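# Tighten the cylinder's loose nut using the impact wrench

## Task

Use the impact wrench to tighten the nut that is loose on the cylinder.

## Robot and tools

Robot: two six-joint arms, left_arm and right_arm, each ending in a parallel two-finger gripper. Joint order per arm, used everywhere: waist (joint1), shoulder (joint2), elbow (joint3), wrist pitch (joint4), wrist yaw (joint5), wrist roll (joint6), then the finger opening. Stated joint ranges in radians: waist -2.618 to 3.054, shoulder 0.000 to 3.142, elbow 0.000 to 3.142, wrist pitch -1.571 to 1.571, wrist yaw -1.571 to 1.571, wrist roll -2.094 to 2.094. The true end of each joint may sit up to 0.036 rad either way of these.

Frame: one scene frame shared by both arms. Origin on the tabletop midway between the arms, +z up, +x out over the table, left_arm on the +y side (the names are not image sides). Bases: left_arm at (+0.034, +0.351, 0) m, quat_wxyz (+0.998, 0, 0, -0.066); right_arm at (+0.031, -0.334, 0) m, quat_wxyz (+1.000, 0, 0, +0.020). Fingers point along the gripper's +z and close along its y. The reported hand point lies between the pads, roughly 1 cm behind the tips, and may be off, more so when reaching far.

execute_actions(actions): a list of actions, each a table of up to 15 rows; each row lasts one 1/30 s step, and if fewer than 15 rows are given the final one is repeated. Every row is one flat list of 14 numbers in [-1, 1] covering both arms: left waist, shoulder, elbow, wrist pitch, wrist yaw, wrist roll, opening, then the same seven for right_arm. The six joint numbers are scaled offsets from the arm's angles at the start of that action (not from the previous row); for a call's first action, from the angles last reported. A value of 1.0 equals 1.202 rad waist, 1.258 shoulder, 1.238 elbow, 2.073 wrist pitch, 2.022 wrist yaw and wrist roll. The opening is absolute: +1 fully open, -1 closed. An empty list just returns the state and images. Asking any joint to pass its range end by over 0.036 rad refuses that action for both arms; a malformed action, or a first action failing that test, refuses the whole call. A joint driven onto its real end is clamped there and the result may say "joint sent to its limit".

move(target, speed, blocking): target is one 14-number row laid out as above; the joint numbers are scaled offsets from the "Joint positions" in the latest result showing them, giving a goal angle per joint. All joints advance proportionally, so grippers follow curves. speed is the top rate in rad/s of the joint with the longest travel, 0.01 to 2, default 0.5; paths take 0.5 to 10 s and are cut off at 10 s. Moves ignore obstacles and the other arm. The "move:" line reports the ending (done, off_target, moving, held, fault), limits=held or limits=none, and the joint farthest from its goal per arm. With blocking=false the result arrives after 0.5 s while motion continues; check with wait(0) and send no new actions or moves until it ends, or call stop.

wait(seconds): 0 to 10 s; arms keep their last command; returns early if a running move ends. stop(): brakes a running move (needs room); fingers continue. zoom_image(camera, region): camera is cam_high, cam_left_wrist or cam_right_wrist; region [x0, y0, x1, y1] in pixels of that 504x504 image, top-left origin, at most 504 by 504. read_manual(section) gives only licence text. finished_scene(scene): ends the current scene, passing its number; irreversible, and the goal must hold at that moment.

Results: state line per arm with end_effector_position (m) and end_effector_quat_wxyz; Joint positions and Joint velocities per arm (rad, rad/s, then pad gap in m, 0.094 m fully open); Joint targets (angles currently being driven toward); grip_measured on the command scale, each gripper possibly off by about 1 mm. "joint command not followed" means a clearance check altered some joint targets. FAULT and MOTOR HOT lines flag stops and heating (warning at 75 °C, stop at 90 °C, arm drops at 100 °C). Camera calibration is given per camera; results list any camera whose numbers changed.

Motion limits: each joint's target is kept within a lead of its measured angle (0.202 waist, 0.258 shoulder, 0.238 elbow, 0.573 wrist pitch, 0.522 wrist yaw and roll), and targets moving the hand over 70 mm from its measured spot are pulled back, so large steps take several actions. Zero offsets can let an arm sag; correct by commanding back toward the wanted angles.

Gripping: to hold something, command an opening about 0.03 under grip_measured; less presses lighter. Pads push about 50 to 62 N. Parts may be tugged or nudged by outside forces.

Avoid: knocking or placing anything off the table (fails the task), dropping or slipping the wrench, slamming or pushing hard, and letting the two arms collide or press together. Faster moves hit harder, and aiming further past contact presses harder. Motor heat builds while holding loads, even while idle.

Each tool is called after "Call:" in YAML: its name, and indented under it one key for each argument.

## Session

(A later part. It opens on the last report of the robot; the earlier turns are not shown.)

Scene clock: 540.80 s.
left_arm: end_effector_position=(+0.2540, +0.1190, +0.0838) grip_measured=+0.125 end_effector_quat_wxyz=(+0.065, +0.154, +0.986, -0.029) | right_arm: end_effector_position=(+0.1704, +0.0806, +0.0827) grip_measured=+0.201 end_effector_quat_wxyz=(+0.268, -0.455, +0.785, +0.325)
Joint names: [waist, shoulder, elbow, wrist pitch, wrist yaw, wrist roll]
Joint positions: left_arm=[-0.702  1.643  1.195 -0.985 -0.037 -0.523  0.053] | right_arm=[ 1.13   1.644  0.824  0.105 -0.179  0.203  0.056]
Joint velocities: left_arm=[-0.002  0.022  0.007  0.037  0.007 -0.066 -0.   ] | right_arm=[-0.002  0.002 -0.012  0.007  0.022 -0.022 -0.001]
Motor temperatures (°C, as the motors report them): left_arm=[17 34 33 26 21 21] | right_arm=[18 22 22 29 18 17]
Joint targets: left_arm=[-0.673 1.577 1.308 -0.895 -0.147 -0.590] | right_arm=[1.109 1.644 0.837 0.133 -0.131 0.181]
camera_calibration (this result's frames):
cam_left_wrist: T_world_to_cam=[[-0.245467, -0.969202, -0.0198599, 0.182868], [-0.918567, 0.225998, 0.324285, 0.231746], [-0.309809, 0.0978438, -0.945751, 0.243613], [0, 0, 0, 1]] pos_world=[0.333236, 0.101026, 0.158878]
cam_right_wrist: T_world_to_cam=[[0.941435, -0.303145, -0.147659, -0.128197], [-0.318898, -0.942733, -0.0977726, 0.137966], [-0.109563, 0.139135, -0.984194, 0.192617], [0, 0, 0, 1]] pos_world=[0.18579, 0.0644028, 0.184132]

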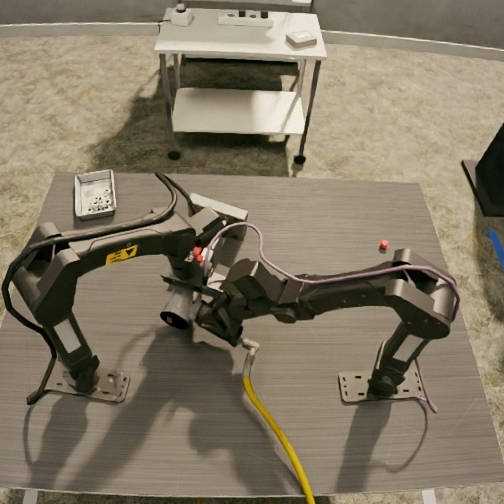

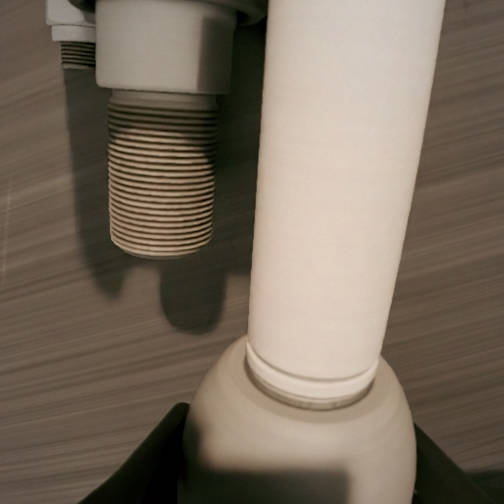

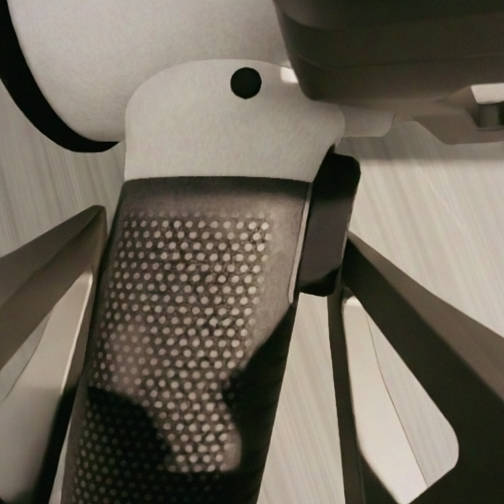

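Call:
execute_actions:
  actions:
    - [[0.022,-0.05,0.092,0.05,-0.06,-0.04,-0.1,-0.025,0,0.01,0.012,0.035,-0.015,0.13],[0.022,-0.05,0.092,0.05,-0.06,-0.04,-0.1,-0.025,0,0.01,0.012,0.035,-0.015,0.1],[0.022,-0.05,0.092,0.05,-0.06,-0.04,-0.1,-0.025,0,0.01,0.012,0.035,-0.015,0.06],[0.022,-0.05,0.092,0.05,-0.06,-0.04,-0.1,-0.025,0,0.01,0.012,0.035,-0.015,0.04],[0.022,-0.05,0.092,0.05,-0.06,-0.04,-0.1,-0.025,0,0.01,0.012,0.035,-0.015,0.02],[0.022,-0.05,0.092,0.05,-0.06,-0.04,-0.1,-0.025,0,0.01,0.012,0.035,-0.015,0.0],[0.022,-0.05,0.092,0.05,-0.06,-0.04,-0.1,-0.025,0,0.01,0.012,0.035,-0.015,-0.03]]
    - [[0.022,-0.05,0.092,0.05,-0.06,-0.04,-0.1,-0.025,0,0.01,0.012,0.035,-0.015,-0.03]]
    - [[0.022,-0.05,0.092,0.05,-0.06,-0.04,-0.1,-0.01,0,0.01,0.012,0.02,-0.01,0.25]]

Scene clock: 547.27 s.
left_arm: end_effector_position=(+0.2541, +0.1177, +0.0840) grip_measured=+0.125 end_effector_quat_wxyz=(+0.065, +0.156, +0.985, -0.028) | right_arm: end_effector_position=(+0.1706, +0.0795, +0.0817) grip_measured=+0.251 end_effector_quat_wxyz=(+0.264, -0.450, +0.789, +0.326)
Joint names: [waist, shoulder, elbow, wrist pitch, wrist yaw, wrist roll]
Joint positions: left_arm=[-0.705  1.647  1.2   -0.988 -0.038 -0.521  0.053] | right_arm=[ 1.127  1.644  0.824  0.099 -0.182  0.214  0.059]
Joint velocities: left_arm=[ 0.007 -0.022 -0.002 -0.007  0.022  0.051  0.001] | right_arm=[ 0.012 -0.002  0.002 -0.081 -0.037 -0.051  0.001]
Motor temperatures (°C, as the motors report them): left_arm=[18 35 33 26 21 21] | right_arm=[18 22 22 30 18 17]
Joint targets: left_arm=[-0.675 1.584 1.309 -0.876 -0.148 -0.607] | right_arm=[1.117 1.644 0.837 0.122 -0.152 0.195]
camera_calibration (this result's frames):
cam_left_wrist: T_world_to_cam=[[-0.249731, -0.968073, -0.0216419, 0.182771], [-0.917625, 0.229462, 0.324518, 0.231404], [-0.309191, 0.100901, -0.945632, 0.243394], [0, 0, 0, 1]] pos_world=[0.333241, 0.0992785, 0.159022]
cam_right_wrist: T_world_to_cam=[[0.937091, -0.310705, -0.159134, -0.126631], [-0.327276, -0.940554, -0.0908204, 0.1376], [-0.121456, 0.137188, -0.983071, 0.193927], [0, 0, 0, 1]] pos_world=[0.187251, 0.0634708, 0.182989]

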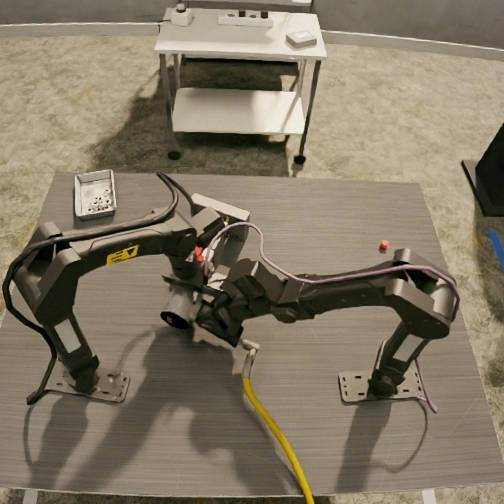

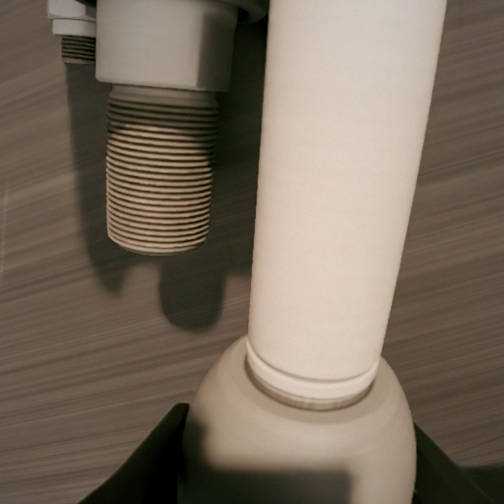

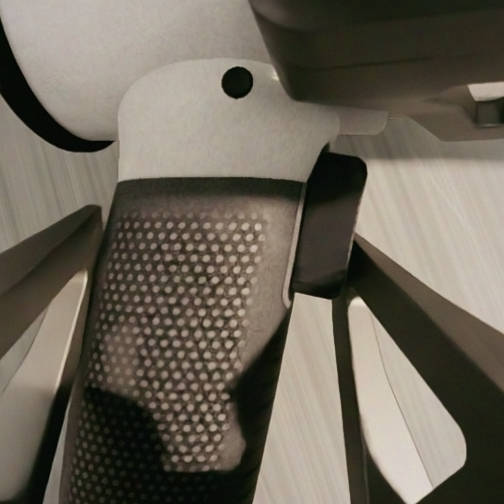

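Call:
execute_actions:
  actions:
    - [[0.015,-0.05,0.088,0.04,-0.04,-0.03,-0.1,0,0,0,0,0,0,0.6]]
    - [[0.015,-0.05,0.088,0.04,-0.04,-0.03,-0.1,0.03,-0.03,-0.03,0,0.03,0,0.6],[0.015,-0.05,0.088,0.04,-0.04,-0.03,-0.1,0.05,-0.05,-0.05,0,0.04,0,0.6],[0.015,-0.05,0.088,0.04,-0.04,-0.03,-0.1,0.06,-0.07,-0.07,0,0.06,0,0.6],[0.015,-0.05,0.088,0.04,-0.04,-0.03,-0.1,0.07,-0.085,-0.088,0,0.07,0,0.6],[0.015,-0.05,0.088,0.04,-0.04,-0.03,-0.1,0.08,-0.1,-0.105,0,0.08,0,0.6]]

Scene clock: 552.80 s.
left_arm: end_effector_position=(+0.2541, +0.1189, +0.0853) grip_measured=+0.125 end_effector_quat_wxyz=(+0.066, +0.164, +0.984, -0.023) | right_arm: end_effector_position=(+0.1479, +0.0577, +0.0813) grip_measured=+0.598 end_effector_quat_wxyz=(+0.296, -0.461, +0.784, +0.292)
Joint names: [waist, shoulder, elbow, wrist pitch, wrist yaw, wrist roll]
Joint positions: left_arm=[-0.707  1.647  1.206 -0.998 -0.046 -0.506  0.053] | right_arm=[ 1.221  1.533  0.711  0.109 -0.036  0.215  0.075]
Joint velocities: left_arm=[-0.002 -0.007 -0.007  0.037 -0.022  0.037  0.001] | right_arm=[-0.007  0.002  0.002  0.022  0.037 -0.007 -0.   ]
Motor temperatures (°C, as the motors report them): left_arm=[18 35 34 26 21 21] | right_arm=[18 22 22 30 18 17]
Joint targets: left_arm=[-0.689 1.585 1.315 -0.913 -0.123 -0.574] | right_arm=[1.224 1.518 0.695 0.100 -0.021 0.215]
camera_calibration (this result's frames):
cam_left_wrist: T_world_to_cam=[[-0.265027, -0.963681, -0.0328428, 0.188257], [-0.91515, 0.240659, 0.323394, 0.228895], [-0.303745, 0.115764, -0.945694, 0.241398], [0, 0, 0, 1]] pos_world=[0.33269, 0.0983891, 0.160449]
cam_right_wrist: T_world_to_cam=[[0.941952, -0.329543, -0.0642504, -0.119516], [-0.334538, -0.937445, -0.0963424, 0.111036], [-0.0284823, 0.112244, -0.993272, 0.182193], [0, 0, 0, 1]] pos_world=[0.154913, 0.0442544, 0.183986]

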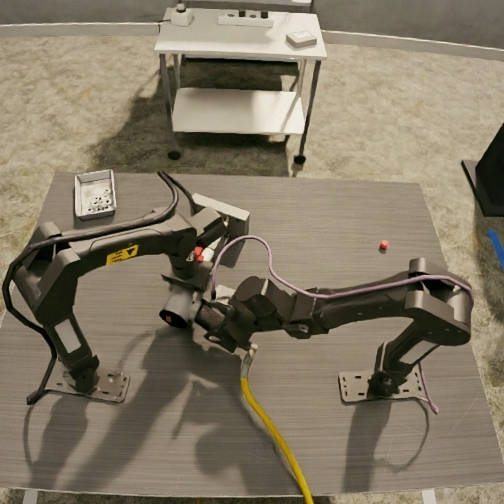

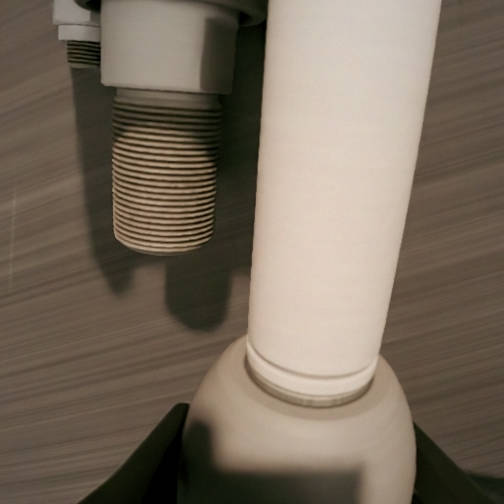

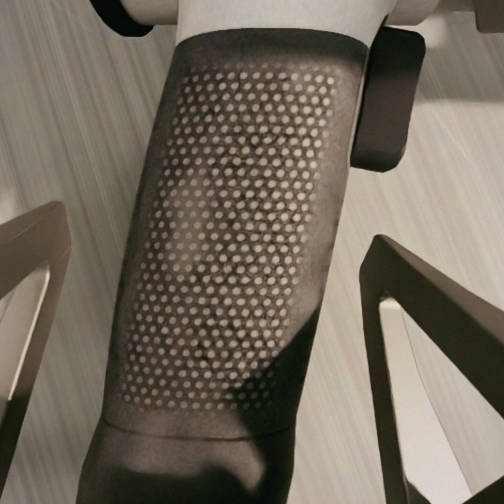

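Call:
execute_actions:
  actions:
    - [[0.015,-0.05,0.085,0.04,-0.04,-0.03,-0.1,0,0,0,0,0,0.03,0.2],[0.015,-0.05,0.085,0.04,-0.04,-0.03,-0.1,0,0,0,0,0,0.03,0.2],[0.015,-0.05,0.085,0.04,-0.04,-0.03,-0.1,0,0,0,0,0,0.03,0.1],[0.015,-0.05,0.085,0.04,-0.04,-0.03,-0.1,0,0,0,0,0,0.03,0.0],[0.015,-0.05,0.085,0.04,-0.04,-0.03,-0.1,0,0,0,0,0,0.03,-0.05],[0.015,-0.05,0.085,0.04,-0.04,-0.03,-0.1,0,0,0,0,0,0.03,-0.1],[0.015,-0.05,0.085,0.04,-0.04,-0.03,-0.1,0,0,0,0,0,0.03,-0.2],[0.015,-0.05,0.085,0.04,-0.04,-0.03,-0.1,0,0,0,0,0,0.03,-0.3]]
    - [[0,-0.045,0.06,0.01,0,0,-0.1,0,-0.03,0.03,0.02,0,0,-0.3]]
    - [[-0.023,-0.075,0.022,0,0,-0.01,-0.1,0.032,-0.03,0.03,0.02,0.01,0.01,-0.3]]
    - [[-0.023,-0.075,0.022,0,0,-0.01,-0.1,0.032,-0.03,0.03,0.02,0.01,0.01,-0.3]]

Scene clock: 562.80 s.
left_arm: end_effector_position=(+0.2355, +0.1269, +0.0942) grip_measured=+0.125 end_effector_quat_wxyz=(+0.065, +0.170, +0.983, -0.012) | right_arm: end_effector_position=(+0.1320, +0.0650, +0.0910) grip_measured=-0.024 end_effector_quat_wxyz=(+0.300, -0.440, +0.788, +0.308)
Joint names: [waist, shoulder, elbow, wrist pitch, wrist yaw, wrist roll]
Joint positions: left_arm=[-0.747  1.587  1.18  -1.05  -0.066 -0.534  0.053] | right_arm=[1.286 1.514 0.712 0.12  0.015 0.3   0.046]
Joint velocities: left_arm=[-0.017  0.007 -0.017 -0.051  0.037  0.037 -0.   ] | right_arm=[-0.002 -0.012  0.002  0.081 -0.007 -0.022  0.   ]
Motor temperatures (°C, as the motors report them): left_arm=[17 35 34 26 21 21] | right_arm=[18 23 22 30 18 17]
Joint targets: left_arm=[-0.755 1.525 1.221 -1.029 -0.055 -0.535] | right_arm=[1.292 1.484 0.749 0.156 0.009 0.304]
camera_calibration (this result's frames):
cam_left_wrist: T_world_to_cam=[[-0.273918, -0.960187, -0.0548645, 0.195079], [-0.913419, 0.241871, 0.32736, 0.206124], [-0.301057, 0.139784, -0.943305, 0.239345], [0, 0, 0, 1]] pos_world=[0.313769, 0.104, 0.169001]
cam_right_wrist: T_world_to_cam=[[0.930049, -0.353953, -0.0986168, -0.0951966], [-0.364368, -0.923051, -0.123344, 0.118922], [-0.0473704, 0.150648, -0.987452, 0.190039], [0, 0, 0, 1]] pos_world=[0.140871, 0.047447, 0.192935]

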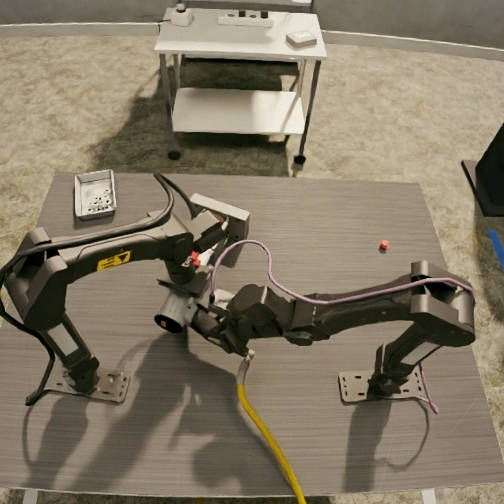

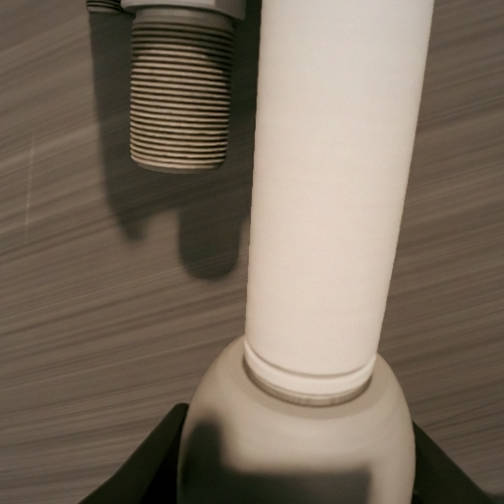

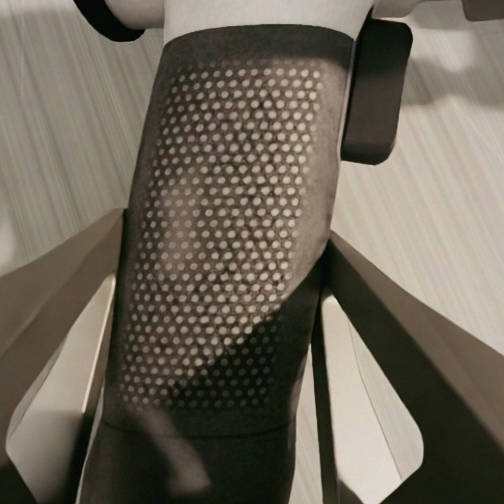

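Call:
execute_actions:
  actions:
    - [[-0.022,-0.075,0.004,0.012,0,-0.01,-0.1,0.03,-0.018,0.025,0.015,0.005,0.008,-0.3]]
    - [[-0.022,-0.075,0.004,0.012,0,-0.01,-0.1,0.03,-0.018,0.025,0.015,0.005,0.008,-0.3]]
    - [[-0.022,-0.075,0.004,0.012,0,-0.01,-0.1,0.03,-0.018,0.025,0.015,0.005,0.008,-0.3]]
    - [[-0.022,-0.075,0.004,0.012,0,-0.01,-0.1,0.03,-0.018,0.025,0.015,0.005,0.008,-0.3]]

Call:
zoom_image:
  camera: "cam_high"
  region: [170,180,270,280]

Scene clock: 568.47 s.
left_arm: end_effector_position=(+0.2024, +0.1404, +0.1005) grip_measured=+0.125 end_effector_quat_wxyz=(+0.075, +0.151, +0.986, -0.016) | right_arm: end_effector_position=(+0.1012, +0.0749, +0.0960) grip_measured=-0.024 end_effector_quat_wxyz=(+0.313, -0.456, +0.773, +0.312)
Joint names: [waist, shoulder, elbow, wrist pitch, wrist yaw, wrist roll]
Joint positions: left_arm=[-0.823  1.449  1.072 -1.066 -0.086 -0.646  0.053] | right_arm=[1.399 1.514 0.712 0.144 0.098 0.326 0.046]
Joint velocities: left_arm=[ 0.007 -0.002 -0.007 -0.022 -0.007 -0.037 -0.001] | right_arm=[ 0.002 -0.007  0.007 -0.022  0.051  0.007 -0.001]
Motor temperatures (°C, as the motors report them): left_arm=[17 35 32 25 20 21] | right_arm=[18 23 22 30 18 17]
Joint targets: left_arm=[-0.830 1.391 1.104 -1.038 -0.082 -0.637] | right_arm=[1.408 1.492 0.743 0.168 0.087 0.336]
camera_calibration (this result's frames):
cam_left_wrist: T_world_to_cam=[[-0.237348, -0.970273, -0.0472992, 0.192539], [-0.927844, 0.21201, 0.306851, 0.179715], [-0.287701, 0.116717, -0.950581, 0.23467], [0, 0, 0, 1]] pos_world=[0.279961, 0.121324, 0.177034]
cam_right_wrist: T_world_to_cam=[[0.944023, -0.322005, -0.0716435, -0.0689235], [-0.32941, -0.931752, -0.152734, 0.117364], [-0.0175727, 0.167785, -0.985667, 0.187599], [0, 0, 0, 1]] pos_world=[0.107023, 0.0556845, 0.197897]

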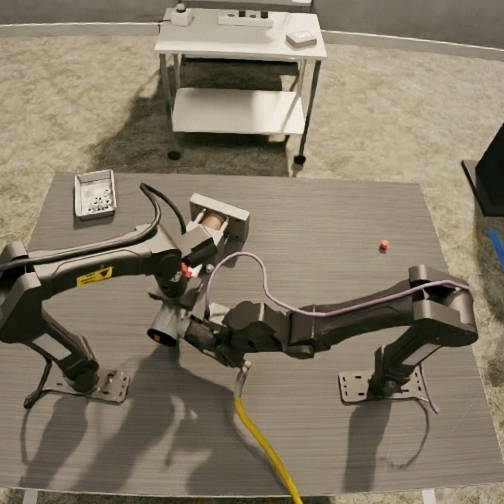

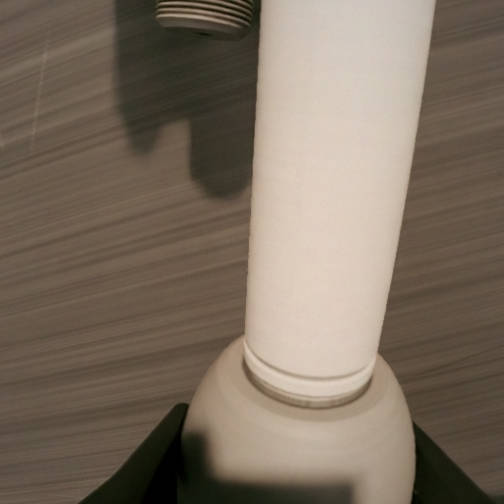

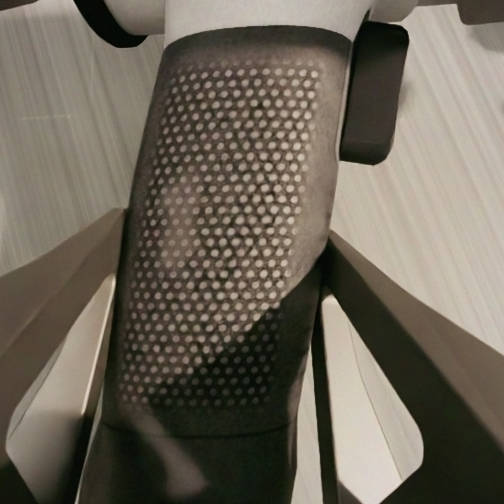

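Region (170, 180, 270, 280) of cam_high's 504x504 image, scaled by 5.040, with more detail than that image has.

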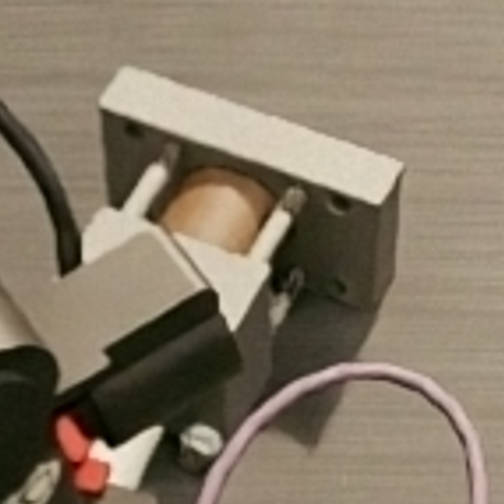

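Call:
execute_actions:
  actions:
    - [[-0.025,-0.075,0.0,0.014,0,-0.008,-0.1,0.03,-0.018,0.02,0.01,0.005,0.012,-0.3]]
    - [[-0.025,-0.075,0.0,0.014,0,-0.008,-0.1,0.03,-0.018,0.02,0.01,0.005,0.012,-0.3]]
    - [[-0.025,-0.075,0.0,0.014,0,-0.008,-0.1,0.03,-0.018,0.02,0.01,0.005,0.012,-0.3]]
    - [[0,-0.022,-0.008,0.035,0,0,-0.1,0,0.012,-0.012,0.035,0,0,-0.3]]
    - [[0,-0.022,-0.008,0.035,0,0,-0.1,0,0.012,-0.012,0.035,0,0,-0.3]]
    - [[0,-0.022,-0.008,0.035,0,0,-0.1,0,0.012,-0.012,0.035,0,0,-0.3]]
    - [[0,-0.035,0.03,0.014,0,0,-0.1,0,-0.015,0.02,0.01,0,0,-0.3]]

Scene clock: 577.23 s.
left_arm: end_effector_position=(+0.1747, +0.1478, +0.0749) grip_measured=+0.125 end_effector_quat_wxyz=(+0.085, +0.130, +0.987, -0.041) | right_arm: end_effector_position=(+0.0762, +0.0789, +0.0747) grip_measured=-0.024 end_effector_quat_wxyz=(+0.309, -0.472, +0.767, +0.305)
Joint names: [waist, shoulder, elbow, wrist pitch, wrist yaw, wrist roll]
Joint positions: left_arm=[-0.894  1.337  0.872 -0.935 -0.082 -0.759  0.053] | right_arm=[1.483 1.579 0.69  0.206 0.151 0.348 0.046]
Joint velocities: left_arm=[ 0.002 -0.017 -0.002  0.007 -0.037  0.022  0.001] | right_arm=[ 0.007 -0.022  0.017 -0.037  0.037 -0.022  0.001]
Motor temperatures (°C, as the motors report them): left_arm=[17 34 31 25 20 20] | right_arm=[18 23 23 31 18 17]
Joint targets: left_arm=[-0.894 1.293 0.909 -0.906 -0.082 -0.759] | right_arm=[1.483 1.560 0.714 0.227 0.151 0.348]
camera_calibration (this result's frames):
cam_left_wrist: T_world_to_cam=[[-0.198781, -0.980033, 0.0047392, 0.182789], [-0.939103, 0.191857, 0.285091, 0.166862], [-0.280308, 0.05222, -0.958489, 0.210341], [0, 0, 0, 1]] pos_world=[0.251995, 0.136141, 0.153172]
cam_right_wrist: T_world_to_cam=[[0.953646, -0.296468, -0.051639, -0.0498328], [-0.300816, -0.943897, -0.136264, 0.107135], [-0.00834412, 0.145481, -0.989326, 0.166817], [0, 0, 0, 1]] pos_world=[0.0811425, 0.0620814, 0.177062]

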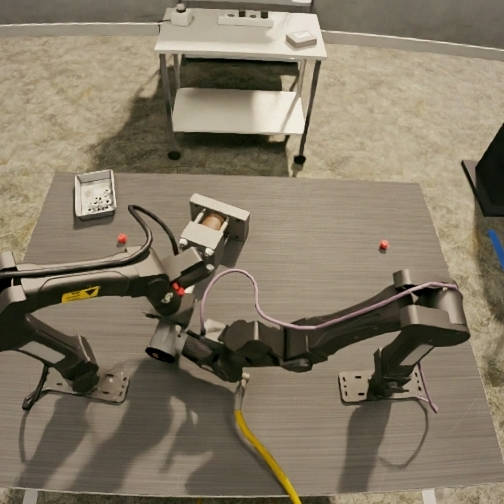

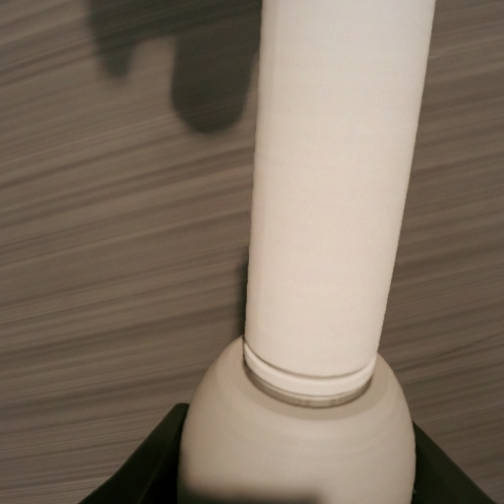

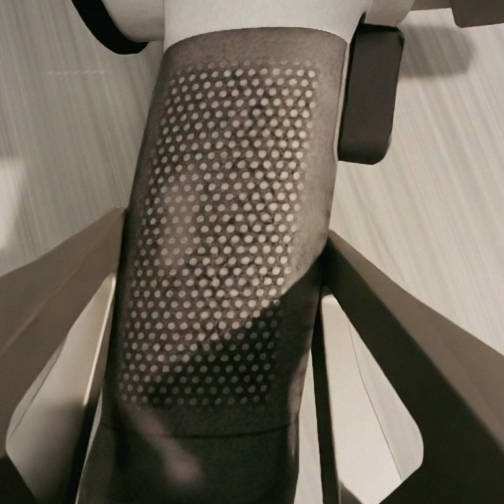

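Call:
execute_actions:
  actions:
    - [[0,-0.008,-0.006,0.03,0,0,-0.1,0,0.014,-0.018,0.037,0,0,-0.3]]
    - [[0,-0.008,-0.006,0.03,0,0,-0.1,0,0.014,-0.018,0.037,0,0,-0.3]]
    - [[0,-0.008,-0.006,0.03,0,0,-0.1,0,0.014,-0.018,0.037,0,0,-0.3]]
    - [[0,-0.01,0,0.025,0,0,-0.1,0,0.012,-0.015,0.03,0,0,-0.3]]
    - [[0,-0.01,0,0.02,0,0,-0.1,0,0.012,-0.015,0.03,0,0,-0.3]]
    - [[0,-0.01,0.005,0.01,0,0,-0.1,0,0.008,-0.01,0.02,0,0,-0.3]]

Call:
zoom_image:
  camera: "cam_high"
  region: [160,190,260,290]

Scene clock: 584.43 s.
left_arm: end_effector_position=(+0.1707, +0.1432, +0.0343) grip_measured=+0.125 end_effector_quat_wxyz=(+0.071, +0.127, +0.988, -0.050) | right_arm: end_effector_position=(+0.0721, +0.0739, +0.0383) grip_measured=-0.024 end_effector_quat_wxyz=(+0.290, -0.473, +0.775, +0.302)
Joint names: [waist, shoulder, elbow, wrist pitch, wrist yaw, wrist roll]
Joint positions: left_arm=[-0.894  1.402  0.755 -0.756 -0.049 -0.767  0.053] | right_arm=[1.483 1.673 0.632 0.327 0.129 0.369 0.046]
Joint velocities: left_arm=[-0.012 -0.022 -0.002  0.022  0.022 -0.022 -0.001] | right_arm=[-0.017  0.002 -0.002 -0.007 -0.051 -0.007 -0.001]
Motor temperatures (°C, as the motors report them): left_arm=[17 33 30 24 20 20] | right_arm=[18 23 22 31 18 17]
Joint targets: left_arm=[-0.894 1.386 0.761 -0.738 -0.050 -0.769] | right_arm=[1.483 1.683 0.620 0.367 0.131 0.363]
camera_calibration (this result's frames):
cam_left_wrist: T_world_to_cam=[[-0.195645, -0.980345, 0.0254246, 0.176465], [-0.930582, 0.193769, 0.310598, 0.172943], [-0.30942, 0.0371073, -0.950201, 0.177347], [0, 0, 0, 1]] pos_world=[0.250336, 0.132905, 0.110313]
cam_right_wrist: T_world_to_cam=[[0.95267, -0.295034, -0.0733195, -0.04852], [-0.301404, -0.948128, -0.101041, 0.0952045], [-0.0397058, 0.118357, -0.992177, 0.135869], [0, 0, 0, 1]] pos_world=[0.0803133, 0.0598699, 0.140868]

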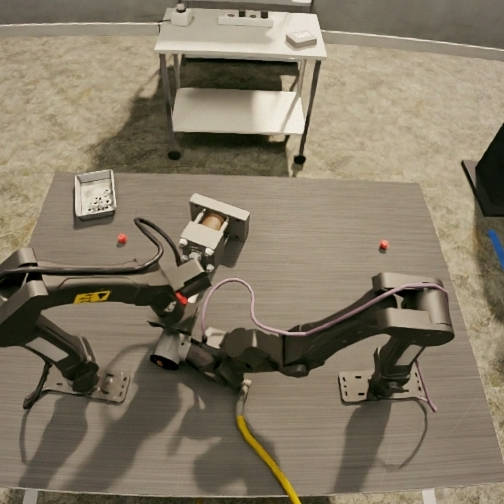

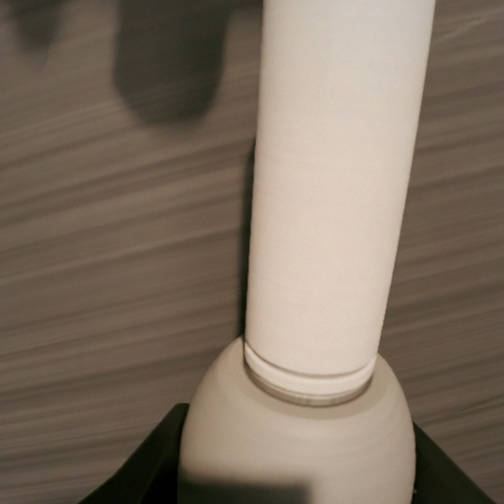

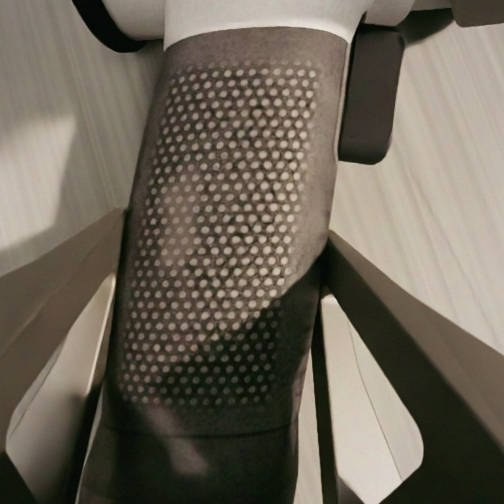

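Region (160, 190, 260, 290) of cam_high's 504x504 image, scaled by 5.040, with more detail than that image has.

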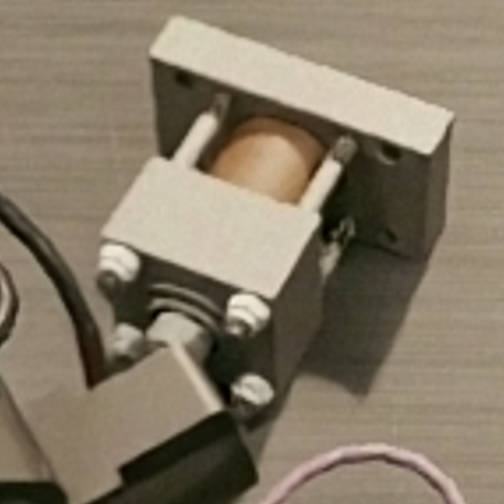

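Nut is home; release.

Call:
execute_actions:
  actions:
    - [[0,0,0,0,0,0,0.13,0,0,0,0,0,0,-0.03],[0,0,0,0,0,0,0.14,0,0,0,0,0,0,-0.02],[0,0,0,0,0,0,0.15,0,0,0,0,0,0,-0.01],[0,0,0,0,0,0,0.17,0,0,0,0,0,0,0.0],[0,0,0,0,0,0,0.2,0,0,0,0,0,0,0.03],[0,0,0,0,0,0,0.3,0,0,0,0,0,0,0.1],[0,0,0,0,0,0,0.4,0,0,0,0,0,0,0.2],[0,0,0,0,0,0,0.6,0,0,0,0,0,0,0.5]]

Call:
finished_scene:
  scene: 1

Scene clock: 589.07 s.
left_arm: end_effector_position=(+0.1703, +0.1422, +0.0325) grip_measured=+0.599 end_effector_quat_wxyz=(+0.069, +0.129, +0.988, -0.050) | right_arm: end_effector_position=(+0.0716, +0.0737, +0.0380) grip_measured=+0.498 end_effector_quat_wxyz=(+0.288, -0.471, +0.777, +0.303)
Joint names: [waist, shoulder, elbow, wrist pitch, wrist yaw, wrist roll]
Joint positions: left_arm=[-0.894  1.411  0.755 -0.751 -0.045 -0.765  0.075] | right_arm=[1.483 1.673 0.632 0.326 0.127 0.377 0.07 ]
Joint velocities: left_arm=[-0.017 -0.017  0.002 -0.051  0.007 -0.022 -0.002] | right_arm=[ 0.017  0.007 -0.012 -0.095 -0.051 -0.007 -0.001]
Motor temperatures (°C, as the motors report them): left_arm=[17 32 30 24 20 20] | right_arm=[18 22 22 31 18 17]
Joint targets: left_arm=[-0.894 1.402 0.755 -0.756 -0.049 -0.768] | right_arm=[1.483 1.673 0.632 0.327 0.129 0.369]
camera_calibration (this result's frames):
cam_left_wrist: T_world_to_cam=[[-0.198833, -0.979693, 0.0258375, 0.175912], [-0.928315, 0.196726, 0.315485, 0.172399], [-0.314162, 0.0387435, -0.948579, 0.176074], [0, 0, 0, 1]] pos_world=[0.250333, 0.131603, 0.108086]
cam_right_wrist: T_world_to_cam=[[0.95132, -0.297591, -0.0801916, -0.0475711], [-0.304677, -0.947299, -0.0989762, 0.0950183], [-0.046511, 0.11859, -0.991853, 0.13607], [0, 0, 0, 1]] pos_world=[0.0805339, 0.0597174, 0.140551]

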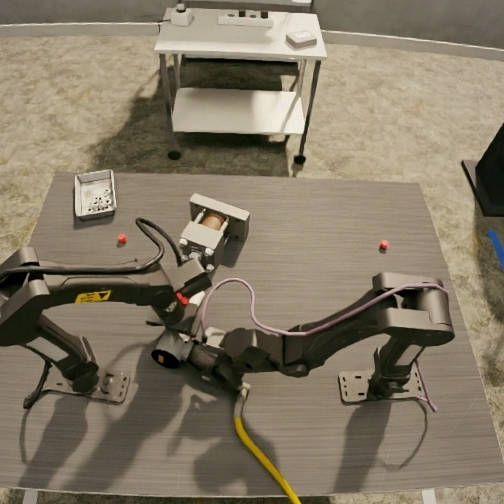

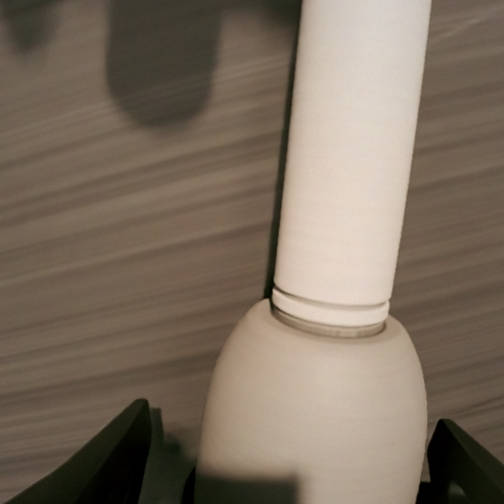

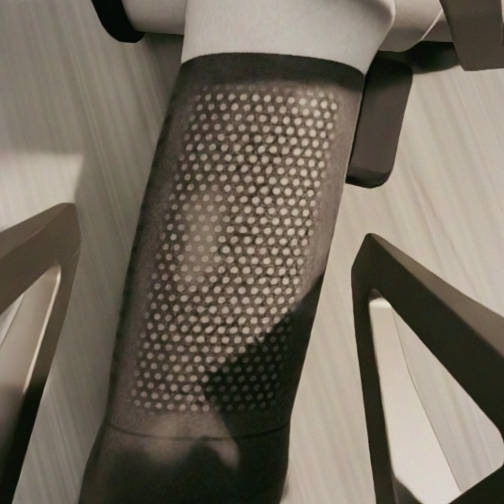

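The scene is finished: the task was done.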